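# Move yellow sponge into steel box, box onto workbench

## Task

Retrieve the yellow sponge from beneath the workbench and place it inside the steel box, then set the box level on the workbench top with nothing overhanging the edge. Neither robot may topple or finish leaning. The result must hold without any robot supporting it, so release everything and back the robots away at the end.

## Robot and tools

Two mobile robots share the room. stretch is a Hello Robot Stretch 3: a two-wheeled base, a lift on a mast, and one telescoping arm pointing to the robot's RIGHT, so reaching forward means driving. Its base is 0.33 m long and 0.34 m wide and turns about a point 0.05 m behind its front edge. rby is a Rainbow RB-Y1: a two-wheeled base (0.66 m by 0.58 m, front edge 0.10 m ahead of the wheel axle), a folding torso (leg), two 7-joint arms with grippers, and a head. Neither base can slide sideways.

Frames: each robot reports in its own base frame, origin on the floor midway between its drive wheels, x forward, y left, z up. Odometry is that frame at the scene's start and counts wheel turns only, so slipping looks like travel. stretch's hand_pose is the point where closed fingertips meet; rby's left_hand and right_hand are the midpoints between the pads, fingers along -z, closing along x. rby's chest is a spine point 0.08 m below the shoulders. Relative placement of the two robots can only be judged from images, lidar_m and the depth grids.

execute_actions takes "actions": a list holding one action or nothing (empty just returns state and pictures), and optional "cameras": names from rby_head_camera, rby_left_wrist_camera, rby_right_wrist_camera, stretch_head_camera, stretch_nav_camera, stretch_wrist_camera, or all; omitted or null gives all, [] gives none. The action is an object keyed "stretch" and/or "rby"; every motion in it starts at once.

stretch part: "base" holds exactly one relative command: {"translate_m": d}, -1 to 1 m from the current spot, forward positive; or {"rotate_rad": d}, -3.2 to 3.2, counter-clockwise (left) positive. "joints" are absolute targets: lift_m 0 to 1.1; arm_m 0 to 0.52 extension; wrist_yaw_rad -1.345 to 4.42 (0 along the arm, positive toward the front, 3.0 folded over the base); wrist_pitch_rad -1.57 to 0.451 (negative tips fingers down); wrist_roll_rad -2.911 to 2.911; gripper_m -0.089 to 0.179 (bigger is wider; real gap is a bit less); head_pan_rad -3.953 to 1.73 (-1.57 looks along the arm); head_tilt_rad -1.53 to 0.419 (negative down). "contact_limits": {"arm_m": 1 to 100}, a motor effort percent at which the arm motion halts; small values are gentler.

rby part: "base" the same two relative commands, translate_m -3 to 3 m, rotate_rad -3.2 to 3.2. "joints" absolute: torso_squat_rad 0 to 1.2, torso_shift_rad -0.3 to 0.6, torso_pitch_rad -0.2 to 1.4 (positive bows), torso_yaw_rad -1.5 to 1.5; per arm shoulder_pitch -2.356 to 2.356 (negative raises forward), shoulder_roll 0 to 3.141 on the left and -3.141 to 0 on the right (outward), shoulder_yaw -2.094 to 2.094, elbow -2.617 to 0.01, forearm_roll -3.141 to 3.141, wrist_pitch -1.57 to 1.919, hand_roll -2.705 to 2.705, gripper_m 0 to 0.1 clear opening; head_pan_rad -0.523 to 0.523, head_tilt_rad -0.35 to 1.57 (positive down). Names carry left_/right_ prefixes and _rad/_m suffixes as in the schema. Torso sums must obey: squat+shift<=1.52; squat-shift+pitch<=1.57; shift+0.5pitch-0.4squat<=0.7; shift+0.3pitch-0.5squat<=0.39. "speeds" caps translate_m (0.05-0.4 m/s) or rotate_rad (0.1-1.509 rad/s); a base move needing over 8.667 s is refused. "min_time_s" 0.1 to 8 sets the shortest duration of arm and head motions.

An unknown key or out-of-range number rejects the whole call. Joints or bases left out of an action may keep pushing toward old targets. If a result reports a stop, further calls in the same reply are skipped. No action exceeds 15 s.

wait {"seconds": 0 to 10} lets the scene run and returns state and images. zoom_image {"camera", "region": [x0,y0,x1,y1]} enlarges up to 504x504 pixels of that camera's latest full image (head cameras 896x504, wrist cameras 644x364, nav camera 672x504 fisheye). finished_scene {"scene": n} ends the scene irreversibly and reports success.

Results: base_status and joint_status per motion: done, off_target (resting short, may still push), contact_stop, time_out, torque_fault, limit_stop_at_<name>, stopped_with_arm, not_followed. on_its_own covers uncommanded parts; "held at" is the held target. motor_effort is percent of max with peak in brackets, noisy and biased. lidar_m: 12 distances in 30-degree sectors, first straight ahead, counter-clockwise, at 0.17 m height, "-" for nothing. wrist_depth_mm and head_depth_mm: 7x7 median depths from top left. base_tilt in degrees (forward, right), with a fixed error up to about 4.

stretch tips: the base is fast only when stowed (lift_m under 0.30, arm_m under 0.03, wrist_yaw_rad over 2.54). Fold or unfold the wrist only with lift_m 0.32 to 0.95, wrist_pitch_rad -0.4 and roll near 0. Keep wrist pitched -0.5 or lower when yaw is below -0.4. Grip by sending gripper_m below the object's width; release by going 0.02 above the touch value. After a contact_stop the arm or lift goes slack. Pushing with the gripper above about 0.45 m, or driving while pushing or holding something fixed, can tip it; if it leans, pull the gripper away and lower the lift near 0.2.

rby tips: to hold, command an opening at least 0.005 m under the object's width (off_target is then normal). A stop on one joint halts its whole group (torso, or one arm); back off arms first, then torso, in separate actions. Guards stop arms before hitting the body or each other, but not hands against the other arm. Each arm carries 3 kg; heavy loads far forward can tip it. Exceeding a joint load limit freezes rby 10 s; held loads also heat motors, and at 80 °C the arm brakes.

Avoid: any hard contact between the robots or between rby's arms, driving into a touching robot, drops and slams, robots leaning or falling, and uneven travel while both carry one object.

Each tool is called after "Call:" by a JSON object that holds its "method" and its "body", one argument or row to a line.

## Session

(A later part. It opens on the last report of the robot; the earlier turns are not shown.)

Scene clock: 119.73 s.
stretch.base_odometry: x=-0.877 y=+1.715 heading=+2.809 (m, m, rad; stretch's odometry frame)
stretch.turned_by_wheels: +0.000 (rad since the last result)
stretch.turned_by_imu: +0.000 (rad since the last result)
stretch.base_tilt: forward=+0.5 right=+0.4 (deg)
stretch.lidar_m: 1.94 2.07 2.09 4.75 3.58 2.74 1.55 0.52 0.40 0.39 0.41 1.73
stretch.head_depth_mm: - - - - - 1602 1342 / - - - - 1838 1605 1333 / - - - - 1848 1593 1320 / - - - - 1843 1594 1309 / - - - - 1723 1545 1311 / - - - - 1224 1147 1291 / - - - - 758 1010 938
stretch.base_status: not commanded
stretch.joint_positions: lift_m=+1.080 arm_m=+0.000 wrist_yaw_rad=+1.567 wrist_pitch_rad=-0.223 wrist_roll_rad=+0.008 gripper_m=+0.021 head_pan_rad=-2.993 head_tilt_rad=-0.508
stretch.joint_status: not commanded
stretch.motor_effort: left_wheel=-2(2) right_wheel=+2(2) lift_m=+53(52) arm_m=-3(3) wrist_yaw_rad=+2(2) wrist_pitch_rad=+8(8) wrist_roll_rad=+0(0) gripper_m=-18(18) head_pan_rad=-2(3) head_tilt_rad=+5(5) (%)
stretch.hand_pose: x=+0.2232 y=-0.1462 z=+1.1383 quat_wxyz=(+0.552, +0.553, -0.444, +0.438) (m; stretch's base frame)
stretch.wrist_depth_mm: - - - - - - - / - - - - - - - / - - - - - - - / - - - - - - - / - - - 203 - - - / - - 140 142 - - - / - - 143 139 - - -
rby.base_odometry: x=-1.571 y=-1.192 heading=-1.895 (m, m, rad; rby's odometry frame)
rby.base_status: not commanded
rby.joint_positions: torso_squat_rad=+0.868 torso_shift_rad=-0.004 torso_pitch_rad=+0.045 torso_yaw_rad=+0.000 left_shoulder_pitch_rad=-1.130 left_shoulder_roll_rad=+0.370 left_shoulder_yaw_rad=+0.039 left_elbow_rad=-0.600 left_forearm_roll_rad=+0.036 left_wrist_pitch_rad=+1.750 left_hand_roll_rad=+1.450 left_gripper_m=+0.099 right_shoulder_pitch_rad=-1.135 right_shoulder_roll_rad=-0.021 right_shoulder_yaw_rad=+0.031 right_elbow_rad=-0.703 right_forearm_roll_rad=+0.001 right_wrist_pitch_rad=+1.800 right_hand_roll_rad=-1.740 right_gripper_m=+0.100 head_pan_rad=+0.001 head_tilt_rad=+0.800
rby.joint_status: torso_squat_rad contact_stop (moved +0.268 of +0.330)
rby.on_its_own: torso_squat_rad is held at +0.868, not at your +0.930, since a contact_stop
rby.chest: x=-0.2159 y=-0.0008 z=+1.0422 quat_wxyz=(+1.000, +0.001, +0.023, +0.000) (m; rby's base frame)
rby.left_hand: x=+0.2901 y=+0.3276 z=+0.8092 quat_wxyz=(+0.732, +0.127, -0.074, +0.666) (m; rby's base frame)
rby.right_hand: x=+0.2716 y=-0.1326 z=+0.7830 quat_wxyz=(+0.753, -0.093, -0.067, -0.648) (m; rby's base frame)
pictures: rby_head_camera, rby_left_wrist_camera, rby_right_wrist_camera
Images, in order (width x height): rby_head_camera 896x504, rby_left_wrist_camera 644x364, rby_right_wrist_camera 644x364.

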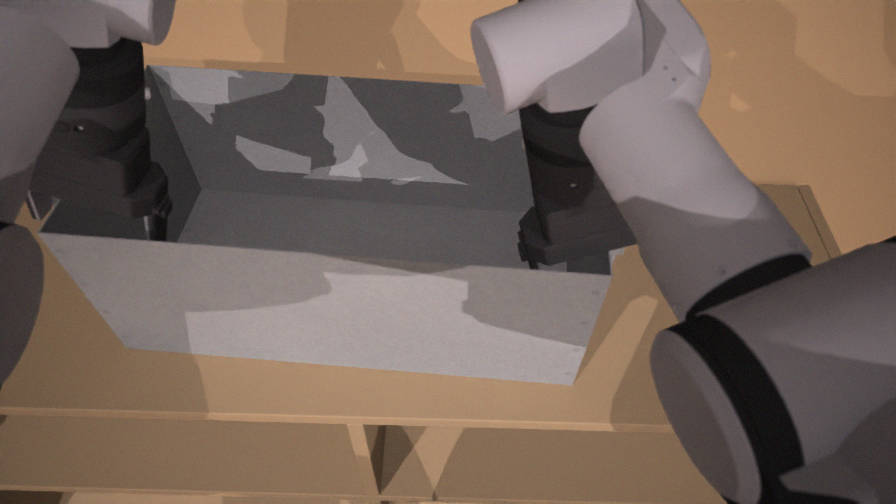

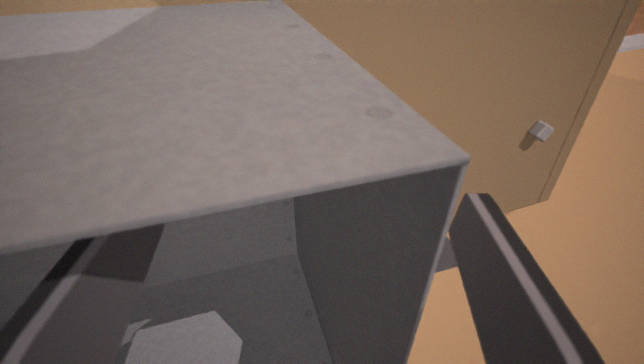

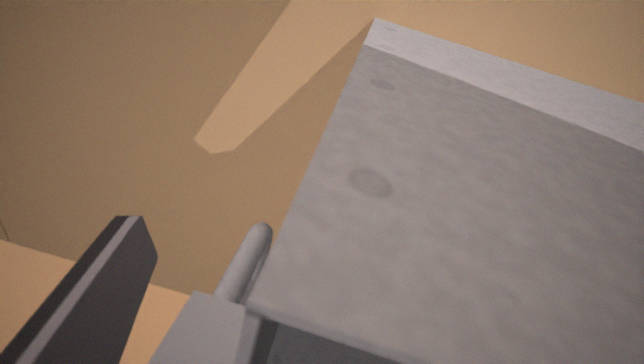

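Call:
{"method": "execute_actions", "body": {
  "actions": [
    {"rby":{"joints":{"torso_squat_rad":0.4}}}
  ],
  "cameras": []
}}

Call:
{"method": "execute_actions", "body": {
  "actions": [
    {"rby":{"base":{"rotate_rad":-0.33}}}
  ],
  "cameras": []
}}

Call:
{"method": "execute_actions", "body": {
  "actions": [
    {"rby":{"base":{"translate_m":-0.5}}}
  ],
  "cameras": []
}}

Call:
{"method": "execute_actions", "body": {
  "actions": [
    {"rby":{"base":{"rotate_rad":0.19},"joints":{"torso_pitch_rad":0,"left_shoulder_pitch_rad":-0.2,"left_shoulder_roll_rad":0.12,"left_shoulder_yaw_rad":0,"left_elbow_rad":-1.37,"left_forearm_roll_rad":0,"left_wrist_pitch_rad":0,"left_hand_roll_rad":0,"right_shoulder_pitch_rad":-0.2,"right_shoulder_roll_rad":-0.12,"right_shoulder_yaw_rad":0,"right_elbow_rad":-1.37,"right_forearm_roll_rad":0,"right_wrist_pitch_rad":0,"right_hand_roll_rad":0,"head_tilt_rad":0.6}}}
  ],
  "cameras": []
}}

Call:
{"method": "execute_actions", "body": {
  "actions": [
    {"rby":{"joints":{"torso_squat_rad":1.0}}}
  ],
  "cameras": ["rby_head_camera","rby_left_wrist_camera","rby_right_wrist_camera"]
}}

Scene clock: 127.30 s.
stretch.base_odometry: x=-0.877 y=+1.715 heading=+2.809 (m, m, rad; stretch's odometry frame)
stretch.turned_by_wheels: +0.000 (rad since the last result)
stretch.turned_by_imu: +0.001 (rad since the last result)
stretch.base_tilt: forward=+0.6 right=+0.2 (deg)
stretch.lidar_m: 1.94 2.07 2.10 4.77 3.58 2.74 1.55 0.52 0.40 0.39 0.41 1.72
stretch.head_depth_mm: - - - - - 1611 1328 / - - - - 1864 1595 1325 / - - - - 1845 1600 1319 / - - - - 1841 1579 1314 / - - - - 1742 1548 1314 / - - - - 1223 1139 1289 / - - - - 759 1016 935
stretch.base_status: not commanded
stretch.joint_positions: lift_m=+1.080 arm_m=+0.000 wrist_yaw_rad=+1.567 wrist_pitch_rad=-0.223 wrist_roll_rad=+0.008 gripper_m=+0.021 head_pan_rad=-2.993 head_tilt_rad=-0.508
stretch.joint_status: not commanded
stretch.motor_effort: left_wheel=-2(3) right_wheel=+2(2) lift_m=+52(52) arm_m=-3(3) wrist_yaw_rad=+2(2) wrist_pitch_rad=+8(8) wrist_roll_rad=+0(0) gripper_m=-18(18) head_pan_rad=-2(3) head_tilt_rad=+5(5) (%)
stretch.hand_pose: x=+0.2232 y=-0.1462 z=+1.1383 quat_wxyz=(+0.552, +0.553, -0.444, +0.438) (m; stretch's base frame)
stretch.wrist_depth_mm: - - - - - - - / - - - - - - - / - - - - - - - / - - - - - - - / - - - 203 - - - / - - 140 141 - - - / - - 144 139 - - -
rby.base_odometry: x=-1.571 y=-1.192 heading=-1.895 (m, m, rad; rby's odometry frame)
rby.base_status: not commanded
rby.joint_positions: torso_squat_rad=+0.400 torso_shift_rad=-0.004 torso_pitch_rad=+0.047 torso_yaw_rad=+0.000 left_shoulder_pitch_rad=-1.130 left_shoulder_roll_rad=+0.370 left_shoulder_yaw_rad=+0.039 left_elbow_rad=-0.600 left_forearm_roll_rad=+0.036 left_wrist_pitch_rad=+1.750 left_hand_roll_rad=+1.450 left_gripper_m=+0.099 right_shoulder_pitch_rad=-1.130 right_shoulder_roll_rad=-0.020 right_shoulder_yaw_rad=+0.031 right_elbow_rad=-0.700 right_forearm_roll_rad=+0.000 right_wrist_pitch_rad=+1.800 right_hand_roll_rad=-1.740 right_gripper_m=+0.100 head_pan_rad=+0.001 head_tilt_rad=+0.800
rby.joint_status: all done
rby.chest: x=-0.2158 y=-0.0011 z=+1.2343 quat_wxyz=(+1.000, +0.001, +0.023, +0.000) (m; rby's base frame)
rby.left_hand: x=+0.2899 y=+0.3273 z=+1.0006 quat_wxyz=(+0.732, +0.128, -0.073, +0.665) (m; rby's base frame)
rby.right_hand: x=+0.2689 y=-0.1334 z=+0.9710 quat_wxyz=(+0.753, -0.096, -0.063, -0.649) (m; rby's base frame)
pictures: none
No camera images: the call's "cameras" was empty. Leave "cameras" out to get every camera's image.

Scene clock: 131.27 s.
stretch.base_odometry: x=-0.877 y=+1.715 heading=+2.809 (m, m, rad; stretch's odometry frame)
stretch.turned_by_wheels: +0.000 (rad since the last result)
stretch.turned_by_imu: +0.001 (rad since the last result)
stretch.base_tilt: forward=+0.6 right=+0.3 (deg)
stretch.lidar_m: 1.94 2.07 2.20 4.76 3.59 2.75 1.55 0.52 0.40 0.39 0.41 1.72
stretch.head_depth_mm: - - - - - 1606 1337 / - - - - 1852 1609 1320 / - - - - 1841 1589 1328 / - - - - 1843 1577 1316 / - - - - 1727 1562 1310 / - - - - 1227 1148 1287 / - - - - 759 1019 939
stretch.base_status: not commanded
stretch.joint_positions: lift_m=+1.080 arm_m=+0.000 wrist_yaw_rad=+1.567 wrist_pitch_rad=-0.223 wrist_roll_rad=+0.008 gripper_m=+0.021 head_pan_rad=-2.993 head_tilt_rad=-0.508
stretch.joint_status: not commanded
stretch.motor_effort: left_wheel=-2(2) right_wheel=+2(2) lift_m=+53(52) arm_m=-3(3) wrist_yaw_rad=+2(2) wrist_pitch_rad=+8(8) wrist_roll_rad=+0(0) gripper_m=-19(18) head_pan_rad=-3(3) head_tilt_rad=+4(6) (%)
stretch.hand_pose: x=+0.2232 y=-0.1462 z=+1.1383 quat_wxyz=(+0.552, +0.553, -0.444, +0.438) (m; stretch's base frame)
stretch.wrist_depth_mm: - - - - - - - / - - - - - - - / - - - - - - - / - - - - - - - / - - - 204 - - - / - - 140 142 - - - / - - 143 140 - - -
rby.base_odometry: x=-1.570 y=-1.191 heading=-2.221 (m, m, rad; rby's odometry frame)
rby.base_status: rotate_rad time_out (by the wheels' count: -0.325 of -0.330)
rby.joint_positions: torso_squat_rad=+0.400 torso_shift_rad=-0.004 torso_pitch_rad=+0.047 torso_yaw_rad=+0.000 left_shoulder_pitch_rad=-1.130 left_shoulder_roll_rad=+0.370 left_shoulder_yaw_rad=+0.039 left_elbow_rad=-0.600 left_forearm_roll_rad=+0.036 left_wrist_pitch_rad=+1.750 left_hand_roll_rad=+1.450 left_gripper_m=+0.099 right_shoulder_pitch_rad=-1.130 right_shoulder_roll_rad=-0.020 right_shoulder_yaw_rad=+0.031 right_elbow_rad=-0.700 right_forearm_roll_rad=+0.000 right_wrist_pitch_rad=+1.800 right_hand_roll_rad=-1.740 right_gripper_m=+0.100 head_pan_rad=+0.001 head_tilt_rad=+0.800
rby.joint_status: not commanded
rby.chest: x=-0.2158 y=-0.0011 z=+1.2343 quat_wxyz=(+1.000, +0.001, +0.023, +0.000) (m; rby's base frame)
rby.left_hand: x=+0.2900 y=+0.3272 z=+1.0006 quat_wxyz=(+0.732, +0.128, -0.073, +0.665) (m; rby's base frame)
rby.right_hand: x=+0.2689 y=-0.1334 z=+0.9709 quat_wxyz=(+0.753, -0.096, -0.063, -0.649) (m; rby's base frame)
pictures: none
No camera images: the call's "cameras" was empty. Leave "cameras" out to get every camera's image.

not run: a stop came earlier in this reply.

not run: a stop came earlier in this reply.

not run: a stop came earlier in this reply.

Call:
{"method": "execute_actions", "body": {
  "actions": [
    {"rby":{"base":{"translate_m":-0.5}}}
  ],
  "cameras": []
}}

Call:
{"method": "execute_actions", "body": {
  "actions": [
    {"rby":{"base":{"rotate_rad":0.3},"joints":{"torso_pitch_rad":0,"left_shoulder_pitch_rad":-0.2,"left_shoulder_roll_rad":0.12,"left_shoulder_yaw_rad":0,"left_elbow_rad":-1.37,"left_forearm_roll_rad":0,"left_wrist_pitch_rad":0,"left_hand_roll_rad":0,"right_shoulder_pitch_rad":-0.2,"right_shoulder_roll_rad":-0.12,"right_shoulder_yaw_rad":0,"right_elbow_rad":-1.37,"right_forearm_roll_rad":0,"right_wrist_pitch_rad":0,"right_hand_roll_rad":0,"head_tilt_rad":0.5,"torso_squat_rad":1.0}}}
  ],
  "cameras": ["rby_head_camera","rby_left_wrist_camera","rby_right_wrist_camera"]
}}

Scene clock: 134.67 s.
stretch.base_odometry: x=-0.877 y=+1.715 heading=+2.809 (m, m, rad; stretch's odometry frame)
stretch.turned_by_wheels: +0.000 (rad since the last result)
stretch.turned_by_imu: +0.001 (rad since the last result)
stretch.base_tilt: forward=+0.6 right=+0.3 (deg)
stretch.lidar_m: 1.94 2.07 2.11 2.23 3.56 2.74 1.55 0.52 0.40 0.39 0.41 1.73
stretch.head_depth_mm: - - - - - 1612 1339 / - - - - 1849 1599 1333 / - - - - 1849 1583 1332 / - - - - 1842 1582 1313 / - - - - 1751 1555 1309 / - - - - 1225 1150 1294 / - - - - 758 1015 937
stretch.base_status: not commanded
stretch.joint_positions: lift_m=+1.080 arm_m=+0.000 wrist_yaw_rad=+1.567 wrist_pitch_rad=-0.223 wrist_roll_rad=+0.008 gripper_m=+0.021 head_pan_rad=-2.993 head_tilt_rad=-0.508
stretch.joint_status: not commanded
stretch.motor_effort: left_wheel=-2(2) right_wheel=+2(2) lift_m=+52(52) arm_m=-3(3) wrist_yaw_rad=+2(2) wrist_pitch_rad=+8(8) wrist_roll_rad=+0(0) gripper_m=-18(18) head_pan_rad=-3(3) head_tilt_rad=+5(5) (%)
stretch.hand_pose: x=+0.2232 y=-0.1462 z=+1.1383 quat_wxyz=(+0.552, +0.553, -0.444, +0.438) (m; stretch's base frame)
stretch.wrist_depth_mm: - - - - - - - / - - - - - - - / - - - - - - - / - - - - - - - / - - - 203 - - - / - - 141 141 - - - / - - 143 140 - - -
rby.base_odometry: x=-1.267 y=-0.794 heading=-2.222 (m, m, rad; rby's odometry frame)
rby.base_status: done
rby.joint_positions: torso_squat_rad=+0.400 torso_shift_rad=-0.004 torso_pitch_rad=+0.047 torso_yaw_rad=+0.000 left_shoulder_pitch_rad=-1.130 left_shoulder_roll_rad=+0.370 left_shoulder_yaw_rad=+0.039 left_elbow_rad=-0.600 left_forearm_roll_rad=+0.036 left_wrist_pitch_rad=+1.750 left_hand_roll_rad=+1.450 left_gripper_m=+0.099 right_shoulder_pitch_rad=-1.130 right_shoulder_roll_rad=-0.020 right_shoulder_yaw_rad=+0.031 right_elbow_rad=-0.700 right_forearm_roll_rad=+0.000 right_wrist_pitch_rad=+1.800 right_hand_roll_rad=-1.740 right_gripper_m=+0.100 head_pan_rad=+0.001 head_tilt_rad=+0.800
rby.joint_status: not commanded
rby.chest: x=-0.2159 y=-0.0011 z=+1.2343 quat_wxyz=(+1.000, +0.001, +0.023, +0.000) (m; rby's base frame)
rby.left_hand: x=+0.2900 y=+0.3271 z=+1.0007 quat_wxyz=(+0.732, +0.128, -0.073, +0.665) (m; rby's base frame)
rby.right_hand: x=+0.2688 y=-0.1334 z=+0.9709 quat_wxyz=(+0.753, -0.096, -0.063, -0.649) (m; rby's base frame)
pictures: none
No camera images: the call's "cameras" was empty. Leave "cameras" out to get every camera's image.

Scene clock: 137.47 s.
stretch.base_odometry: x=-0.877 y=+1.715 heading=+2.809 (m, m, rad; stretch's odometry frame)
stretch.turned_by_wheels: +0.000 (rad since the last result)
stretch.turned_by_imu: +0.000 (rad since the last result)
stretch.base_tilt: forward=+0.5 right=+0.2 (deg)
stretch.lidar_m: 1.94 2.07 2.08 2.09 3.60 2.74 1.55 0.52 0.40 0.39 0.41 1.73
stretch.head_depth_mm: - - - - - 1606 1339 / - - - - 1854 1594 1338 / - - - - 1865 1583 1330 / - - - - 1854 1589 1317 / - - - - 1750 1558 1314 / - - - - 1227 1142 1288 / - - - - 760 1009 935
stretch.base_status: not commanded
stretch.joint_positions: lift_m=+1.080 arm_m=+0.000 wrist_yaw_rad=+1.567 wrist_pitch_rad=-0.223 wrist_roll_rad=+0.008 gripper_m=+0.021 head_pan_rad=-2.993 head_tilt_rad=-0.508
stretch.joint_status: not commanded
stretch.motor_effort: left_wheel=-2(2) right_wheel=+2(2) lift_m=+52(53) arm_m=-3(3) wrist_yaw_rad=+2(2) wrist_pitch_rad=+8(8) wrist_roll_rad=+0(0) gripper_m=-17(17) head_pan_rad=-3(3) head_tilt_rad=+5(5) (%)
stretch.hand_pose: x=+0.2232 y=-0.1462 z=+1.1383 quat_wxyz=(+0.552, +0.553, -0.444, +0.438) (m; stretch's base frame)
stretch.wrist_depth_mm: - - - - - - - / - - - - - - - / - - - - - - - / - - - - - - - / - - - 203 - - - / - - 140 142 - - - / - - 144 139 - - -
rby.base_odometry: x=-1.267 y=-0.793 heading=-1.923 (m, m, rad; rby's odometry frame)
rby.base_status: done
rby.joint_positions: torso_squat_rad=+1.000 torso_shift_rad=-0.004 torso_pitch_rad=+0.000 torso_yaw_rad=+0.000 left_shoulder_pitch_rad=-0.200 left_shoulder_roll_rad=+0.120 left_shoulder_yaw_rad=+0.000 left_elbow_rad=-1.370 left_forearm_roll_rad=+0.000 left_wrist_pitch_rad=+0.000 left_hand_roll_rad=+0.000 left_gripper_m=+0.099 right_shoulder_pitch_rad=-0.200 right_shoulder_roll_rad=-0.120 right_shoulder_yaw_rad=+0.000 right_elbow_rad=-1.370 right_forearm_roll_rad=+0.000 right_wrist_pitch_rad=+0.000 right_hand_roll_rad=+0.000 right_gripper_m=+0.100 head_pan_rad=+0.001 head_tilt_rad=+0.500
rby.joint_status: all done
rby.chest: x=-0.2294 y=-0.0009 z=+0.9681 quat_wxyz=(+1.000, +0.001, +0.000, +0.000) (m; rby's base frame)
rby.left_hand: x=+0.3405 y=+0.2310 z=+0.7492 quat_wxyz=(+0.708, +0.029, -0.703, -0.060) (m; rby's base frame)
rby.right_hand: x=+0.3403 y=-0.2320 z=+0.7482 quat_wxyz=(+0.709, -0.028, -0.702, +0.059) (m; rby's base frame)
pictures: rby_head_camera, rby_left_wrist_camera, rby_right_wrist_camera
Images, in order (width x height): rby_head_camera 896x504, rby_left_wrist_camera 644x364, rby_right_wrist_camera 644x364.

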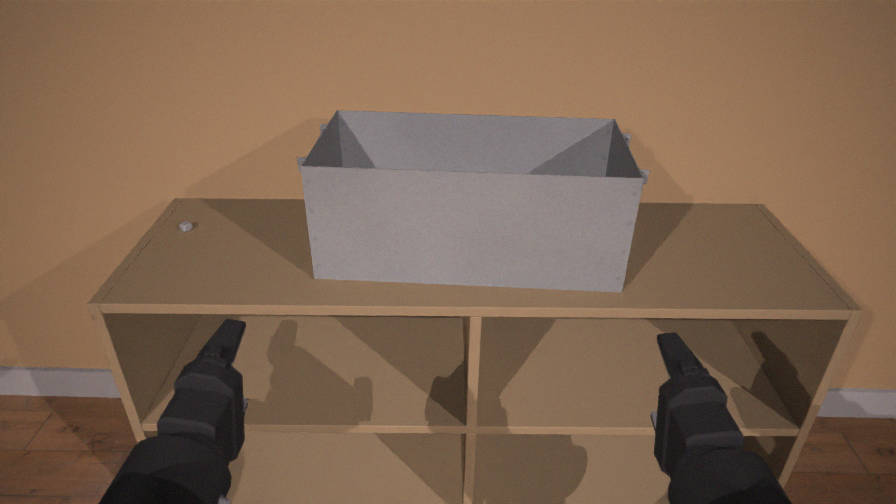

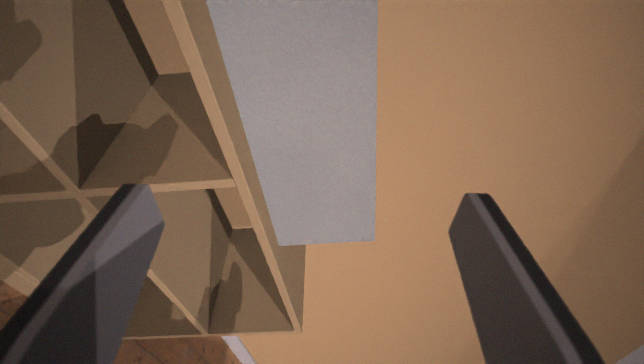

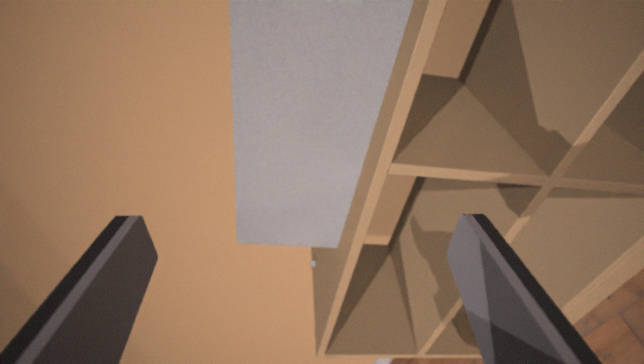

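Call:
{"method": "execute_actions", "body": {
  "actions": [
    {"rby":{"base":{"translate_m":0.33},"joints":{"torso_squat_rad":0.84,"left_shoulder_roll_rad":0.18,"right_shoulder_roll_rad":-0.3}}}
  ],
  "cameras": ["rby_head_camera","rby_left_wrist_camera","rby_right_wrist_camera"]
}}

Scene clock: 140.40 s.
stretch.base_odometry: x=-0.877 y=+1.715 heading=+2.809 (m, m, rad; stretch's odometry frame)
stretch.turned_by_wheels: +0.000 (rad since the last result)
stretch.turned_by_imu: +0.000 (rad since the last result)
stretch.base_tilt: forward=+0.6 right=+0.3 (deg)
stretch.lidar_m: 1.94 2.07 2.18 4.77 3.57 2.74 1.54 0.52 0.40 0.39 0.41 1.73
stretch.head_depth_mm: - - - - - 1605 1335 / - - - - 1848 1593 1330 / - - - - 1833 1585 1327 / - - - - 1844 1591 1313 / - - - - 1749 1560 1310 / - - - - 1218 1147 1288 / - - - - 760 1020 937
stretch.base_status: not commanded
stretch.joint_positions: lift_m=+1.080 arm_m=+0.000 wrist_yaw_rad=+1.567 wrist_pitch_rad=-0.223 wrist_roll_rad=+0.008 gripper_m=+0.021 head_pan_rad=-2.993 head_tilt_rad=-0.508
stretch.joint_status: not commanded
stretch.motor_effort: left_wheel=-2(2) right_wheel=+2(2) lift_m=+53(52) arm_m=-3(3) wrist_yaw_rad=+3(2) wrist_pitch_rad=+8(8) wrist_roll_rad=+0(0) gripper_m=-19(18) head_pan_rad=-3(3) head_tilt_rad=+5(5) (%)
stretch.hand_pose: x=+0.2232 y=-0.1462 z=+1.1383 quat_wxyz=(+0.552, +0.553, -0.444, +0.438) (m; stretch's base frame)
stretch.wrist_depth_mm: - - - - - - - / - - - - - - - / - - - - - - - / - - - - - - - / - - - 204 - - - / - - 139 142 - - - / - - 144 140 - - -
rby.base_odometry: x=-1.381 y=-1.103 heading=-1.922 (m, m, rad; rby's odometry frame)
rby.base_status: done
rby.joint_positions: torso_squat_rad=+0.840 torso_shift_rad=-0.004 torso_pitch_rad=+0.000 torso_yaw_rad=+0.000 left_shoulder_pitch_rad=-0.200 left_shoulder_roll_rad=+0.180 left_shoulder_yaw_rad=+0.000 left_elbow_rad=-1.370 left_forearm_roll_rad=+0.000 left_wrist_pitch_rad=+0.000 left_hand_roll_rad=+0.000 left_gripper_m=+0.099 right_shoulder_pitch_rad=-0.200 right_shoulder_roll_rad=-0.300 right_shoulder_yaw_rad=+0.000 right_elbow_rad=-1.370 right_forearm_roll_rad=+0.000 right_wrist_pitch_rad=+0.000 right_hand_roll_rad=+0.000 right_gripper_m=+0.100 head_pan_rad=+0.001 head_tilt_rad=+0.500
rby.joint_status: all done
rby.chest: x=-0.2296 y=-0.0010 z=+1.0572 quat_wxyz=(+1.000, +0.001, +0.000, +0.000) (m; rby's base frame)
rby.left_hand: x=+0.3411 y=+0.2546 z=+0.8419 quat_wxyz=(+0.706, +0.054, -0.702, -0.077) (m; rby's base frame)
rby.right_hand: x=+0.3420 y=-0.3031 z=+0.8523 quat_wxyz=(+0.700, -0.102, -0.698, +0.109) (m; rby's base frame)
pictures: rby_head_camera, rby_left_wrist_camera, rby_right_wrist_camera
Images, in order (width x height): rby_head_camera 896x504, rby_left_wrist_camera 644x364, rby_right_wrist_camera 644x364.

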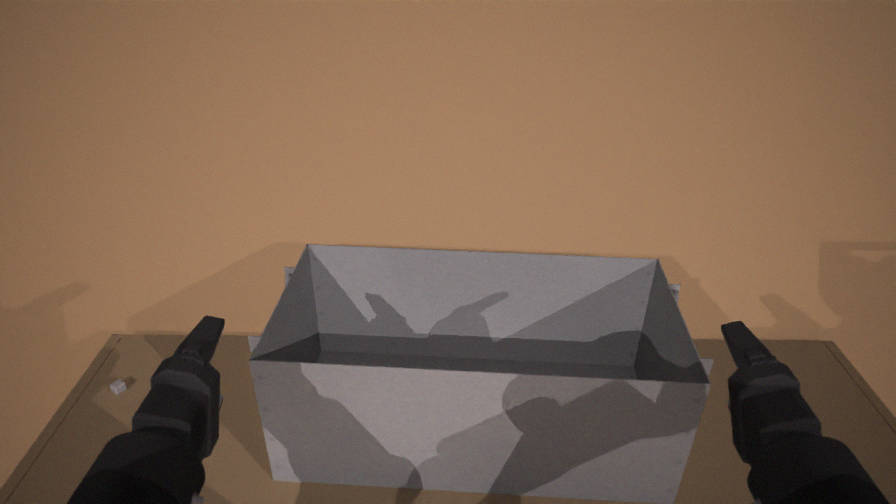

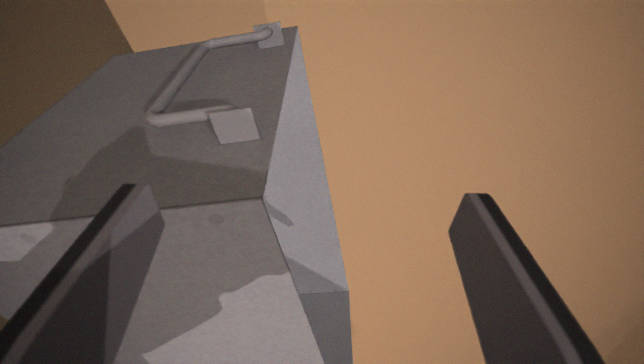

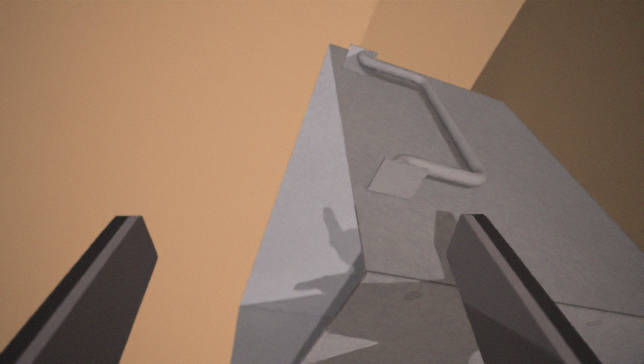

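Call:
{"method": "execute_actions", "body": {
  "actions": [
    {"rby":{"joints":{"torso_squat_rad":0.3}}}
  ],
  "cameras": []
}}

Call:
{"method": "execute_actions", "body": {
  "actions": [
    {"rby":{"base":{"translate_m":0.15},"joints":{"left_shoulder_pitch_rad":-0.95,"left_shoulder_roll_rad":0.1,"left_elbow_rad":-1.0,"left_wrist_pitch_rad":1.9,"left_hand_roll_rad":0,"right_shoulder_pitch_rad":-1.4,"right_shoulder_roll_rad":-0.15,"right_elbow_rad":-0.45,"right_wrist_pitch_rad":1.85,"right_hand_roll_rad":0,"head_tilt_rad":0.8}}}
  ],
  "cameras": ["rby_head_camera","rby_left_wrist_camera","rby_right_wrist_camera"]
}}

Scene clock: 144.77 s.
stretch.base_odometry: x=-0.877 y=+1.715 heading=+2.809 (m, m, rad; stretch's odometry frame)
stretch.turned_by_wheels: +0.000 (rad since the last result)
stretch.turned_by_imu: +0.001 (rad since the last result)
stretch.base_tilt: forward=+0.9 right=+0.4 (deg)
stretch.lidar_m: 1.94 2.07 2.19 4.75 3.58 2.74 1.55 0.52 0.40 0.39 0.41 1.73
stretch.head_depth_mm: - - - - - 1623 1327 / - - - - 1843 1594 1333 / - - - - 1856 1591 1313 / - - - - 1848 1581 1312 / - - - - 1741 1547 1311 / - - - - 1222 1134 1281 / - - - - 761 1012 939
stretch.base_status: not commanded
stretch.joint_positions: lift_m=+1.080 arm_m=+0.000 wrist_yaw_rad=+1.567 wrist_pitch_rad=-0.223 wrist_roll_rad=+0.008 gripper_m=+0.021 head_pan_rad=-2.993 head_tilt_rad=-0.508
stretch.joint_status: not commanded
stretch.motor_effort: left_wheel=-2(2) right_wheel=+1(2) lift_m=+53(52) arm_m=-3(3) wrist_yaw_rad=+2(3) wrist_pitch_rad=+8(8) wrist_roll_rad=+0(0) gripper_m=-18(19) head_pan_rad=-3(3) head_tilt_rad=+5(4) (%)
stretch.hand_pose: x=+0.2232 y=-0.1462 z=+1.1383 quat_wxyz=(+0.552, +0.553, -0.444, +0.438) (m; stretch's base frame)
stretch.wrist_depth_mm: - - - - - - - / - - - - - - - / - - - - - - - / - - - - - - - / - - - 203 - - - / - - 140 141 - - - / - - 144 140 - - -
rby.base_odometry: x=-1.381 y=-1.103 heading=-1.922 (m, m, rad; rby's odometry frame)
rby.base_status: not commanded
rby.joint_positions: torso_squat_rad=+0.300 torso_shift_rad=-0.004 torso_pitch_rad=+0.000 torso_yaw_rad=+0.000 left_shoulder_pitch_rad=-0.200 left_shoulder_roll_rad=+0.180 left_shoulder_yaw_rad=+0.000 left_elbow_rad=-1.370 left_forearm_roll_rad=+0.000 left_wrist_pitch_rad=+0.000 left_hand_roll_rad=+0.000 left_gripper_m=+0.099 right_shoulder_pitch_rad=-0.200 right_shoulder_roll_rad=-0.300 right_shoulder_yaw_rad=+0.000 right_elbow_rad=-1.370 right_forearm_roll_rad=+0.000 right_wrist_pitch_rad=+0.000 right_hand_roll_rad=+0.000 right_gripper_m=+0.100 head_pan_rad=+0.001 head_tilt_rad=+0.500
rby.joint_status: all done
rby.chest: x=-0.2304 y=-0.0012 z=+1.2587 quat_wxyz=(+1.000, +0.001, +0.000, +0.000) (m; rby's base frame)
rby.left_hand: x=+0.3404 y=+0.2544 z=+1.0435 quat_wxyz=(+0.706, +0.054, -0.702, -0.077) (m; rby's base frame)
rby.right_hand: x=+0.3412 y=-0.3033 z=+1.0538 quat_wxyz=(+0.700, -0.102, -0.698, +0.109) (m; rby's base frame)
pictures: none
No camera images: the call's "cameras" was empty. Leave "cameras" out to get every camera's image.

Scene clock: 146.80 s.
stretch.base_odometry: x=-0.877 y=+1.715 heading=+2.809 (m, m, rad; stretch's odometry frame)
stretch.turned_by_wheels: +0.000 (rad since the last result)
stretch.turned_by_imu: +0.000 (rad since the last result)
stretch.base_tilt: forward=+0.8 right=+0.3 (deg)
stretch.lidar_m: 1.94 2.07 2.24 4.78 3.58 2.74 1.55 0.52 0.40 0.40 0.41 1.72
stretch.head_depth_mm: - - - - - 1610 1336 / - - - - 1846 1608 1331 / - - - - 1845 1587 1324 / - - - - 1853 1581 1319 / - - - - 1755 1559 1314 / - - - - 1231 1150 1292 / - - - - 761 1011 935
stretch.base_status: not commanded
stretch.joint_positions: lift_m=+1.080 arm_m=+0.000 wrist_yaw_rad=+1.567 wrist_pitch_rad=-0.223 wrist_roll_rad=+0.008 gripper_m=+0.021 head_pan_rad=-2.993 head_tilt_rad=-0.508
stretch.joint_status: not commanded
stretch.motor_effort: left_wheel=-2(2) right_wheel=+2(2) lift_m=+52(52) arm_m=-3(3) wrist_yaw_rad=+2(3) wrist_pitch_rad=+8(8) wrist_roll_rad=+0(0) gripper_m=-18(19) head_pan_rad=-3(3) head_tilt_rad=+6(5) (%)
stretch.hand_pose: x=+0.2232 y=-0.1462 z=+1.1383 quat_wxyz=(+0.552, +0.553, -0.444, +0.438) (m; stretch's base frame)
stretch.wrist_depth_mm: - - - - - - - / - - - - - - - / - - - - - - - / - - - - - - - / - - - 202 - - - / - - 140 142 - - - / - - 144 140 - - -
rby.base_odometry: x=-1.433 y=-1.244 heading=-1.922 (m, m, rad; rby's odometry frame)
rby.base_status: done
rby.joint_positions: torso_squat_rad=+0.300 torso_shift_rad=-0.004 torso_pitch_rad=+0.000 torso_yaw_rad=+0.000 left_shoulder_pitch_rad=-0.950 left_shoulder_roll_rad=+0.100 left_shoulder_yaw_rad=+0.000 left_elbow_rad=-1.000 left_forearm_roll_rad=+0.000 left_wrist_pitch_rad=+1.900 left_hand_roll_rad=+0.000 left_gripper_m=+0.099 right_shoulder_pitch_rad=-1.400 right_shoulder_roll_rad=-0.150 right_shoulder_yaw_rad=+0.000 right_elbow_rad=-0.450 right_forearm_roll_rad=+0.000 right_wrist_pitch_rad=+1.850 right_hand_roll_rad=+0.000 right_gripper_m=+0.100 head_pan_rad=+0.001 head_tilt_rad=+0.800
rby.joint_status: all done
rby.chest: x=-0.2304 y=-0.0012 z=+1.2587 quat_wxyz=(+1.000, +0.001, +0.000, +0.000) (m; rby's base frame)
rby.left_hand: x=+0.2585 y=+0.1829 z=+1.0182 quat_wxyz=(+0.990, +0.099, -0.007, -0.102) (m; rby's base frame)
rby.right_hand: x=+0.2905 y=-0.1870 z=+1.1085 quat_wxyz=(+0.983, -0.155, +0.017, +0.096) (m; rby's base frame)
pictures: rby_head_camera, rby_left_wrist_camera, rby_right_wrist_camera
Images, in order (width x height): rby_head_camera 896x504, rby_left_wrist_camera 644x364, rby_right_wrist_camera 644x364.

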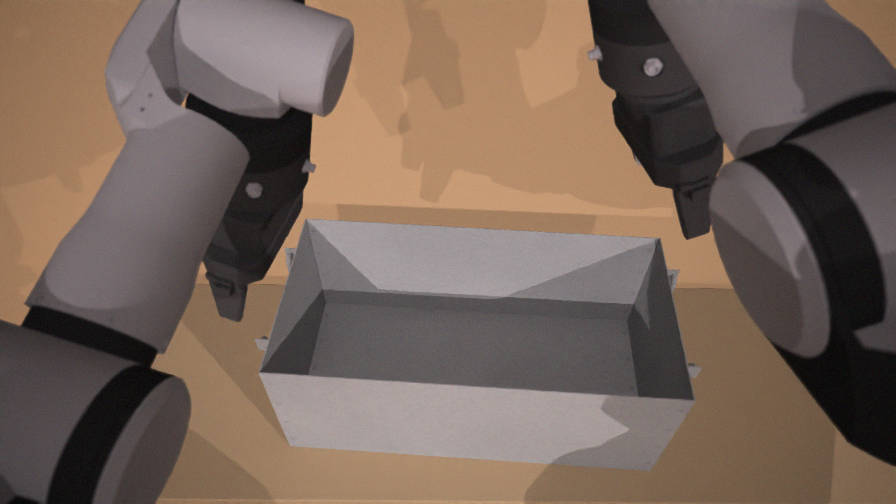

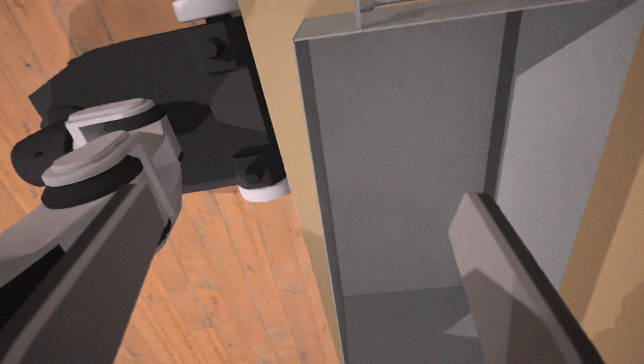

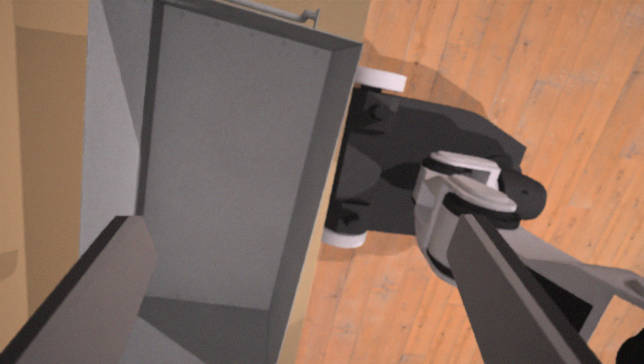

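Call:
{"method": "execute_actions", "body": {
  "actions": [
    {"rby":{"joints":{"left_shoulder_pitch_rad":-1.05,"left_shoulder_roll_rad":0.05,"left_elbow_rad":-0.85,"left_wrist_pitch_rad":1.9,"right_shoulder_pitch_rad":-1.05,"right_shoulder_roll_rad":-0.05,"right_elbow_rad":-0.85,"right_wrist_pitch_rad":1.9,"torso_squat_rad":0.5}}}
  ],
  "cameras": ["rby_head_camera","rby_left_wrist_camera","rby_right_wrist_camera"]
}}

Scene clock: 148.90 s.
stretch.base_odometry: x=-0.877 y=+1.715 heading=+2.809 (m, m, rad; stretch's odometry frame)
stretch.turned_by_wheels: +0.000 (rad since the last result)
stretch.turned_by_imu: +0.000 (rad since the last result)
stretch.base_tilt: forward=+0.6 right=+0.4 (deg)
stretch.lidar_m: 1.94 2.07 2.24 4.76 3.59 2.75 1.56 0.52 0.40 0.39 0.41 1.73
stretch.head_depth_mm: - - - - - 1613 1332 / - - - - 1848 1606 1341 / - - - - 1877 1591 1319 / - - - - 1844 1585 1317 / - - - - 1743 1553 1302 / - - - - 1224 1148 1287 / - - - - 761 1012 936
stretch.base_status: not commanded
stretch.joint_positions: lift_m=+1.080 arm_m=+0.000 wrist_yaw_rad=+1.567 wrist_pitch_rad=-0.223 wrist_roll_rad=+0.008 gripper_m=+0.021 head_pan_rad=-2.993 head_tilt_rad=-0.508
stretch.joint_status: not commanded
stretch.motor_effort: left_wheel=-2(2) right_wheel=+2(2) lift_m=+52(52) arm_m=-3(3) wrist_yaw_rad=+2(2) wrist_pitch_rad=+8(8) wrist_roll_rad=+1(0) gripper_m=-19(18) head_pan_rad=-2(3) head_tilt_rad=+5(5) (%)
stretch.hand_pose: x=+0.2232 y=-0.1462 z=+1.1383 quat_wxyz=(+0.552, +0.553, -0.444, +0.438) (m; stretch's base frame)
stretch.wrist_depth_mm: - - - - - - - / - - - - - - - / - - - - - - - / - - - - - - - / - - - 204 - - - / - - 140 142 - - - / - - 143 140 - - -
rby.base_odometry: x=-1.433 y=-1.244 heading=-1.922 (m, m, rad; rby's odometry frame)
rby.base_status: not commanded
rby.joint_positions: torso_squat_rad=+0.500 torso_shift_rad=-0.004 torso_pitch_rad=+0.000 torso_yaw_rad=+0.000 left_shoulder_pitch_rad=-1.050 left_shoulder_roll_rad=+0.050 left_shoulder_yaw_rad=+0.000 left_elbow_rad=-0.850 left_forearm_roll_rad=+0.000 left_wrist_pitch_rad=+1.900 left_hand_roll_rad=+0.000 left_gripper_m=+0.099 right_shoulder_pitch_rad=-1.050 right_shoulder_roll_rad=-0.050 right_shoulder_yaw_rad=+0.000 right_elbow_rad=-0.850 right_forearm_roll_rad=+0.000 right_wrist_pitch_rad=+1.900 right_hand_roll_rad=+0.000 right_gripper_m=+0.100 head_pan_rad=+0.001 head_tilt_rad=+0.800
rby.joint_status: all done
rby.chest: x=-0.2302 y=-0.0011 z=+1.2042 quat_wxyz=(+1.000, +0.001, +0.000, +0.000) (m; rby's base frame)
rby.left_hand: x=+0.2546 y=+0.1518 z=+0.9677 quat_wxyz=(+0.987, +0.099, +0.022, -0.127) (m; rby's base frame)
rby.right_hand: x=+0.2544 y=-0.1534 z=+0.9670 quat_wxyz=(+0.987, -0.098, +0.023, +0.127) (m; rby's base frame)
pictures: rby_head_camera, rby_left_wrist_camera, rby_right_wrist_camera
Images, in order (width x height): rby_head_camera 896x504, rby_left_wrist_camera 644x364, rby_right_wrist_camera 644x364.

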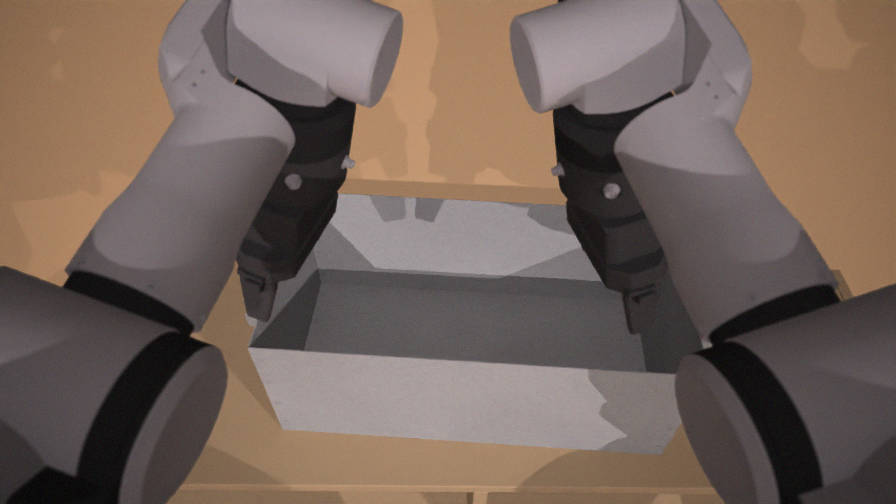

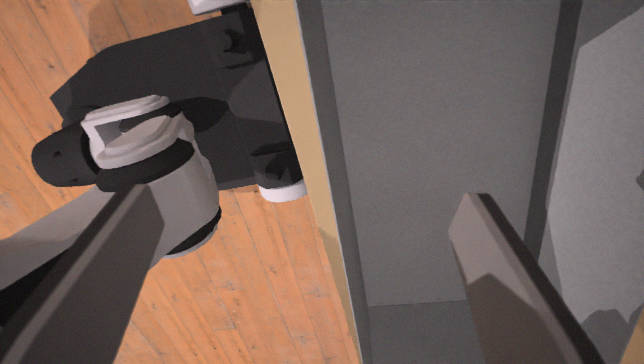

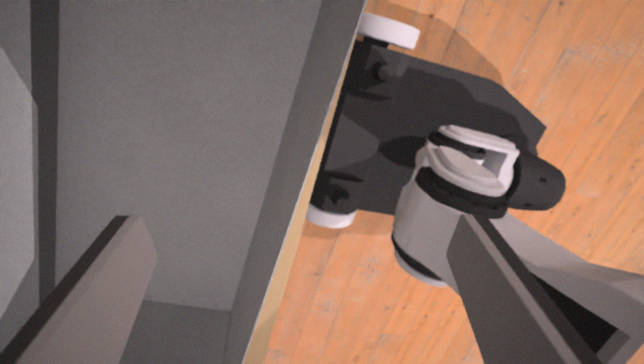

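Call:
{"method": "execute_actions", "body": {
  "actions": [
    {"rby":{"joints":{"left_shoulder_roll_rad":0.0,"right_shoulder_roll_rad":0.0,"left_hand_roll_rad":0.25,"right_hand_roll_rad":-0.25,"torso_squat_rad":0.72}}}
  ],
  "cameras": ["rby_head_camera","rby_left_wrist_camera","rby_right_wrist_camera"]
}}

Call:
{"method": "execute_actions", "body": {
  "actions": [
    {"rby":{"joints":{"torso_squat_rad":0.86}}}
  ],
  "cameras": ["rby_head_camera","rby_left_wrist_camera","rby_right_wrist_camera"]
}}

Scene clock: 150.97 s.
stretch.base_odometry: x=-0.877 y=+1.715 heading=+2.809 (m, m, rad; stretch's odometry frame)
stretch.turned_by_wheels: +0.000 (rad since the last result)
stretch.turned_by_imu: +0.000 (rad since the last result)
stretch.base_tilt: forward=+0.6 right=+0.2 (deg)
stretch.lidar_m: 1.95 2.07 2.24 4.78 3.59 2.74 1.55 0.52 0.40 0.39 0.41 1.73
stretch.head_depth_mm: - - - - - 1617 1344 / - - - - 1856 1603 1330 / - - - - 1867 1582 1325 / - - - - 1841 1586 1321 / - - - - 1752 1569 1310 / - - - - 1221 1152 1278 / - - - - 760 1010 939
stretch.base_status: not commanded
stretch.joint_positions: lift_m=+1.080 arm_m=+0.000 wrist_yaw_rad=+1.567 wrist_pitch_rad=-0.223 wrist_roll_rad=+0.008 gripper_m=+0.021 head_pan_rad=-2.993 head_tilt_rad=-0.508
stretch.joint_status: not commanded
stretch.motor_effort: left_wheel=-2(2) right_wheel=+2(2) lift_m=+53(53) arm_m=-3(3) wrist_yaw_rad=+2(2) wrist_pitch_rad=+8(8) wrist_roll_rad=+0(0) gripper_m=-18(18) head_pan_rad=-3(3) head_tilt_rad=+5(5) (%)
stretch.hand_pose: x=+0.2232 y=-0.1462 z=+1.1383 quat_wxyz=(+0.552, +0.553, -0.444, +0.438) (m; stretch's base frame)
stretch.wrist_depth_mm: - - - - - - - / - - - - - - - / - - - - - - - / - - - - - - - / - - - 202 - - - / - - 141 141 - - - / - - 144 140 - - -
rby.base_odometry: x=-1.433 y=-1.244 heading=-1.922 (m, m, rad; rby's odometry frame)
rby.base_status: not commanded
rby.joint_positions: torso_squat_rad=+0.720 torso_shift_rad=-0.004 torso_pitch_rad=+0.000 torso_yaw_rad=+0.000 left_shoulder_pitch_rad=-1.050 left_shoulder_roll_rad=+0.000 left_shoulder_yaw_rad=+0.000 left_elbow_rad=-0.850 left_forearm_roll_rad=+0.000 left_wrist_pitch_rad=+1.900 left_hand_roll_rad=+0.250 left_gripper_m=+0.099 right_shoulder_pitch_rad=-1.050 right_shoulder_roll_rad=+0.000 right_shoulder_yaw_rad=+0.000 right_elbow_rad=-0.850 right_forearm_roll_rad=+0.000 right_wrist_pitch_rad=+1.900 right_hand_roll_rad=-0.250 right_gripper_m=+0.100 head_pan_rad=+0.001 head_tilt_rad=+0.800
rby.joint_status: all done
rby.chest: x=-0.2299 y=-0.0010 z=+1.1162 quat_wxyz=(+1.000, +0.001, +0.000, +0.000) (m; rby's base frame)
rby.left_hand: x=+0.2469 y=+0.1243 z=+0.8746 quat_wxyz=(+0.996, +0.089, +0.015, -0.024) (m; rby's base frame)
rby.right_hand: x=+0.2466 y=-0.1258 z=+0.8739 quat_wxyz=(+0.996, -0.088, +0.015, +0.024) (m; rby's base frame)
pictures: rby_head_camera, rby_left_wrist_camera, rby_right_wrist_camera
Images, in order (width x height): rby_head_camera 896x504, rby_left_wrist_camera 644x364, rby_right_wrist_camera 644x364.

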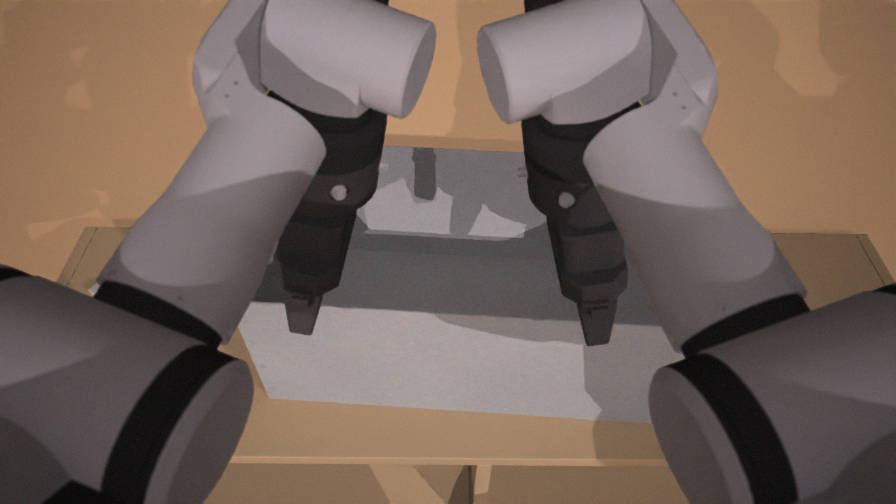

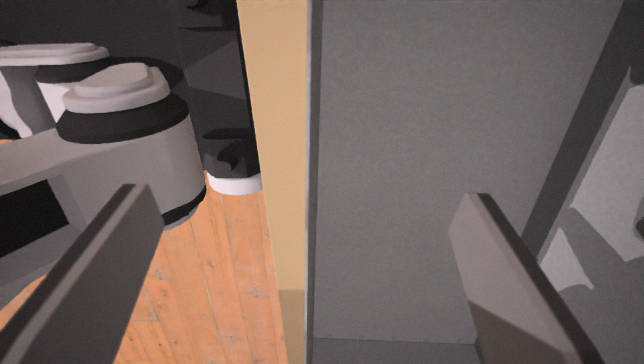

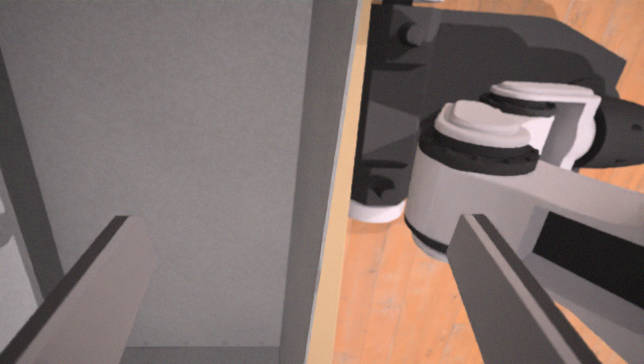

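Scene clock: 152.20 s.
stretch.base_odometry: x=-0.877 y=+1.715 heading=+2.809 (m, m, rad; stretch's odometry frame)
stretch.turned_by_wheels: +0.000 (rad since the last result)
stretch.turned_by_imu: +0.000 (rad since the last result)
stretch.base_tilt: forward=+0.6 right=+0.4 (deg)
stretch.lidar_m: 1.94 2.07 2.24 4.77 3.59 2.75 1.55 0.52 0.40 0.40 0.41 1.73
stretch.head_depth_mm: - - - - - 1624 1337 / - - - - 1832 1603 1326 / - - - - 1863 1598 1321 / - - - - 1850 1592 1312 / - - - - 1752 1555 1311 / - - - - 1230 1153 1274 / - - - - 760 1018 935
stretch.base_status: not commanded
stretch.joint_positions: lift_m=+1.080 arm_m=+0.000 wrist_yaw_rad=+1.567 wrist_pitch_rad=-0.223 wrist_roll_rad=+0.008 gripper_m=+0.021 head_pan_rad=-2.993 head_tilt_rad=-0.508
stretch.joint_status: not commanded
stretch.motor_effort: left_wheel=-3(2) right_wheel=+2(2) lift_m=+53(52) arm_m=-3(3) wrist_yaw_rad=+1(2) wrist_pitch_rad=+8(8) wrist_roll_rad=+0(0) gripper_m=-17(18) head_pan_rad=-3(3) head_tilt_rad=+5(5) (%)
stretch.hand_pose: x=+0.2232 y=-0.1462 z=+1.1383 quat_wxyz=(+0.552, +0.553, -0.444, +0.438) (m; stretch's base frame)
stretch.wrist_depth_mm: - - - - - - - / - - - - - - - / - - - - - - - / - - - - - - - / - - - 203 - - - / - - 141 141 - - - / - - 143 140 - - -
rby.base_odometry: x=-1.433 y=-1.244 heading=-1.922 (m, m, rad; rby's odometry frame)
rby.base_status: not commanded
rby.joint_positions: torso_squat_rad=+0.860 torso_shift_rad=-0.004 torso_pitch_rad=+0.000 torso_yaw_rad=+0.000 left_shoulder_pitch_rad=-1.050 left_shoulder_roll_rad=+0.000 left_shoulder_yaw_rad=+0.000 left_elbow_rad=-0.850 left_forearm_roll_rad=+0.000 left_wrist_pitch_rad=+1.900 left_hand_roll_rad=+0.250 left_gripper_m=+0.099 right_shoulder_pitch_rad=-1.050 right_shoulder_roll_rad=+0.000 right_shoulder_yaw_rad=+0.000 right_elbow_rad=-0.850 right_forearm_roll_rad=+0.000 right_wrist_pitch_rad=+1.900 right_hand_roll_rad=-0.250 right_gripper_m=+0.100 head_pan_rad=+0.001 head_tilt_rad=+0.800
rby.joint_status: all done
rby.chest: x=-0.2296 y=-0.0009 z=+1.0466 quat_wxyz=(+1.000, +0.001, +0.000, +0.000) (m; rby's base frame)
rby.left_hand: x=+0.2471 y=+0.1244 z=+0.8050 quat_wxyz=(+0.996, +0.089, +0.015, -0.024) (m; rby's base frame)
rby.right_hand: x=+0.2469 y=-0.1257 z=+0.8043 quat_wxyz=(+0.996, -0.088, +0.015, +0.024) (m; rby's base frame)
pictures: rby_head_camera, rby_left_wrist_camera, rby_right_wrist_camera
Images, in order (width x height): rby_head_camera 896x504, rby_left_wrist_camera 644x364, rby_right_wrist_camera 644x364.

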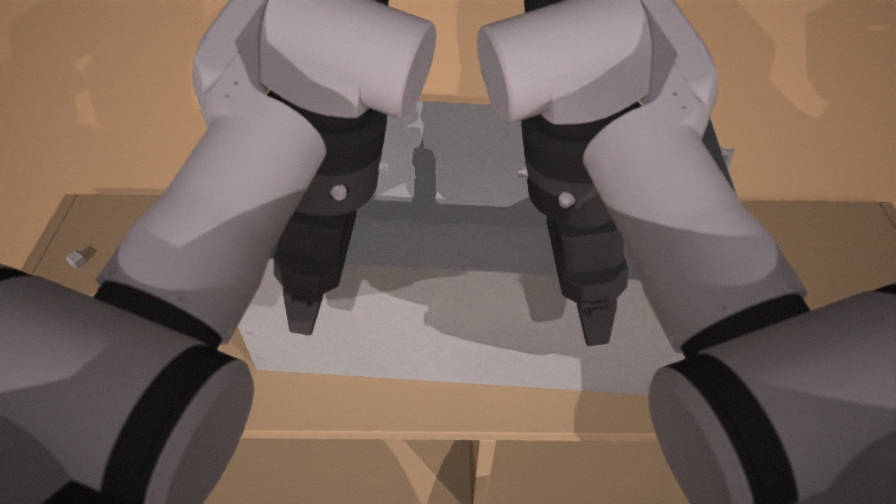

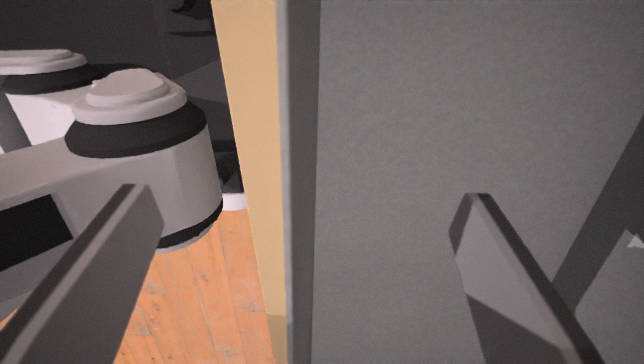

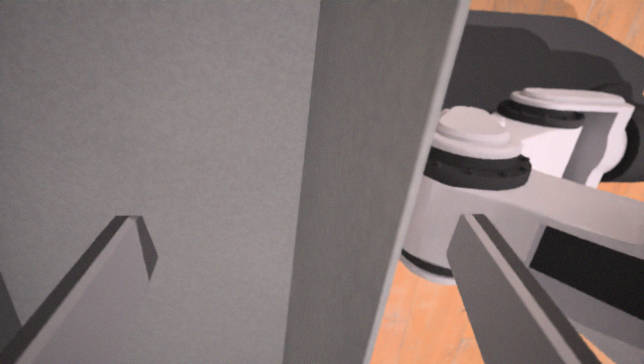

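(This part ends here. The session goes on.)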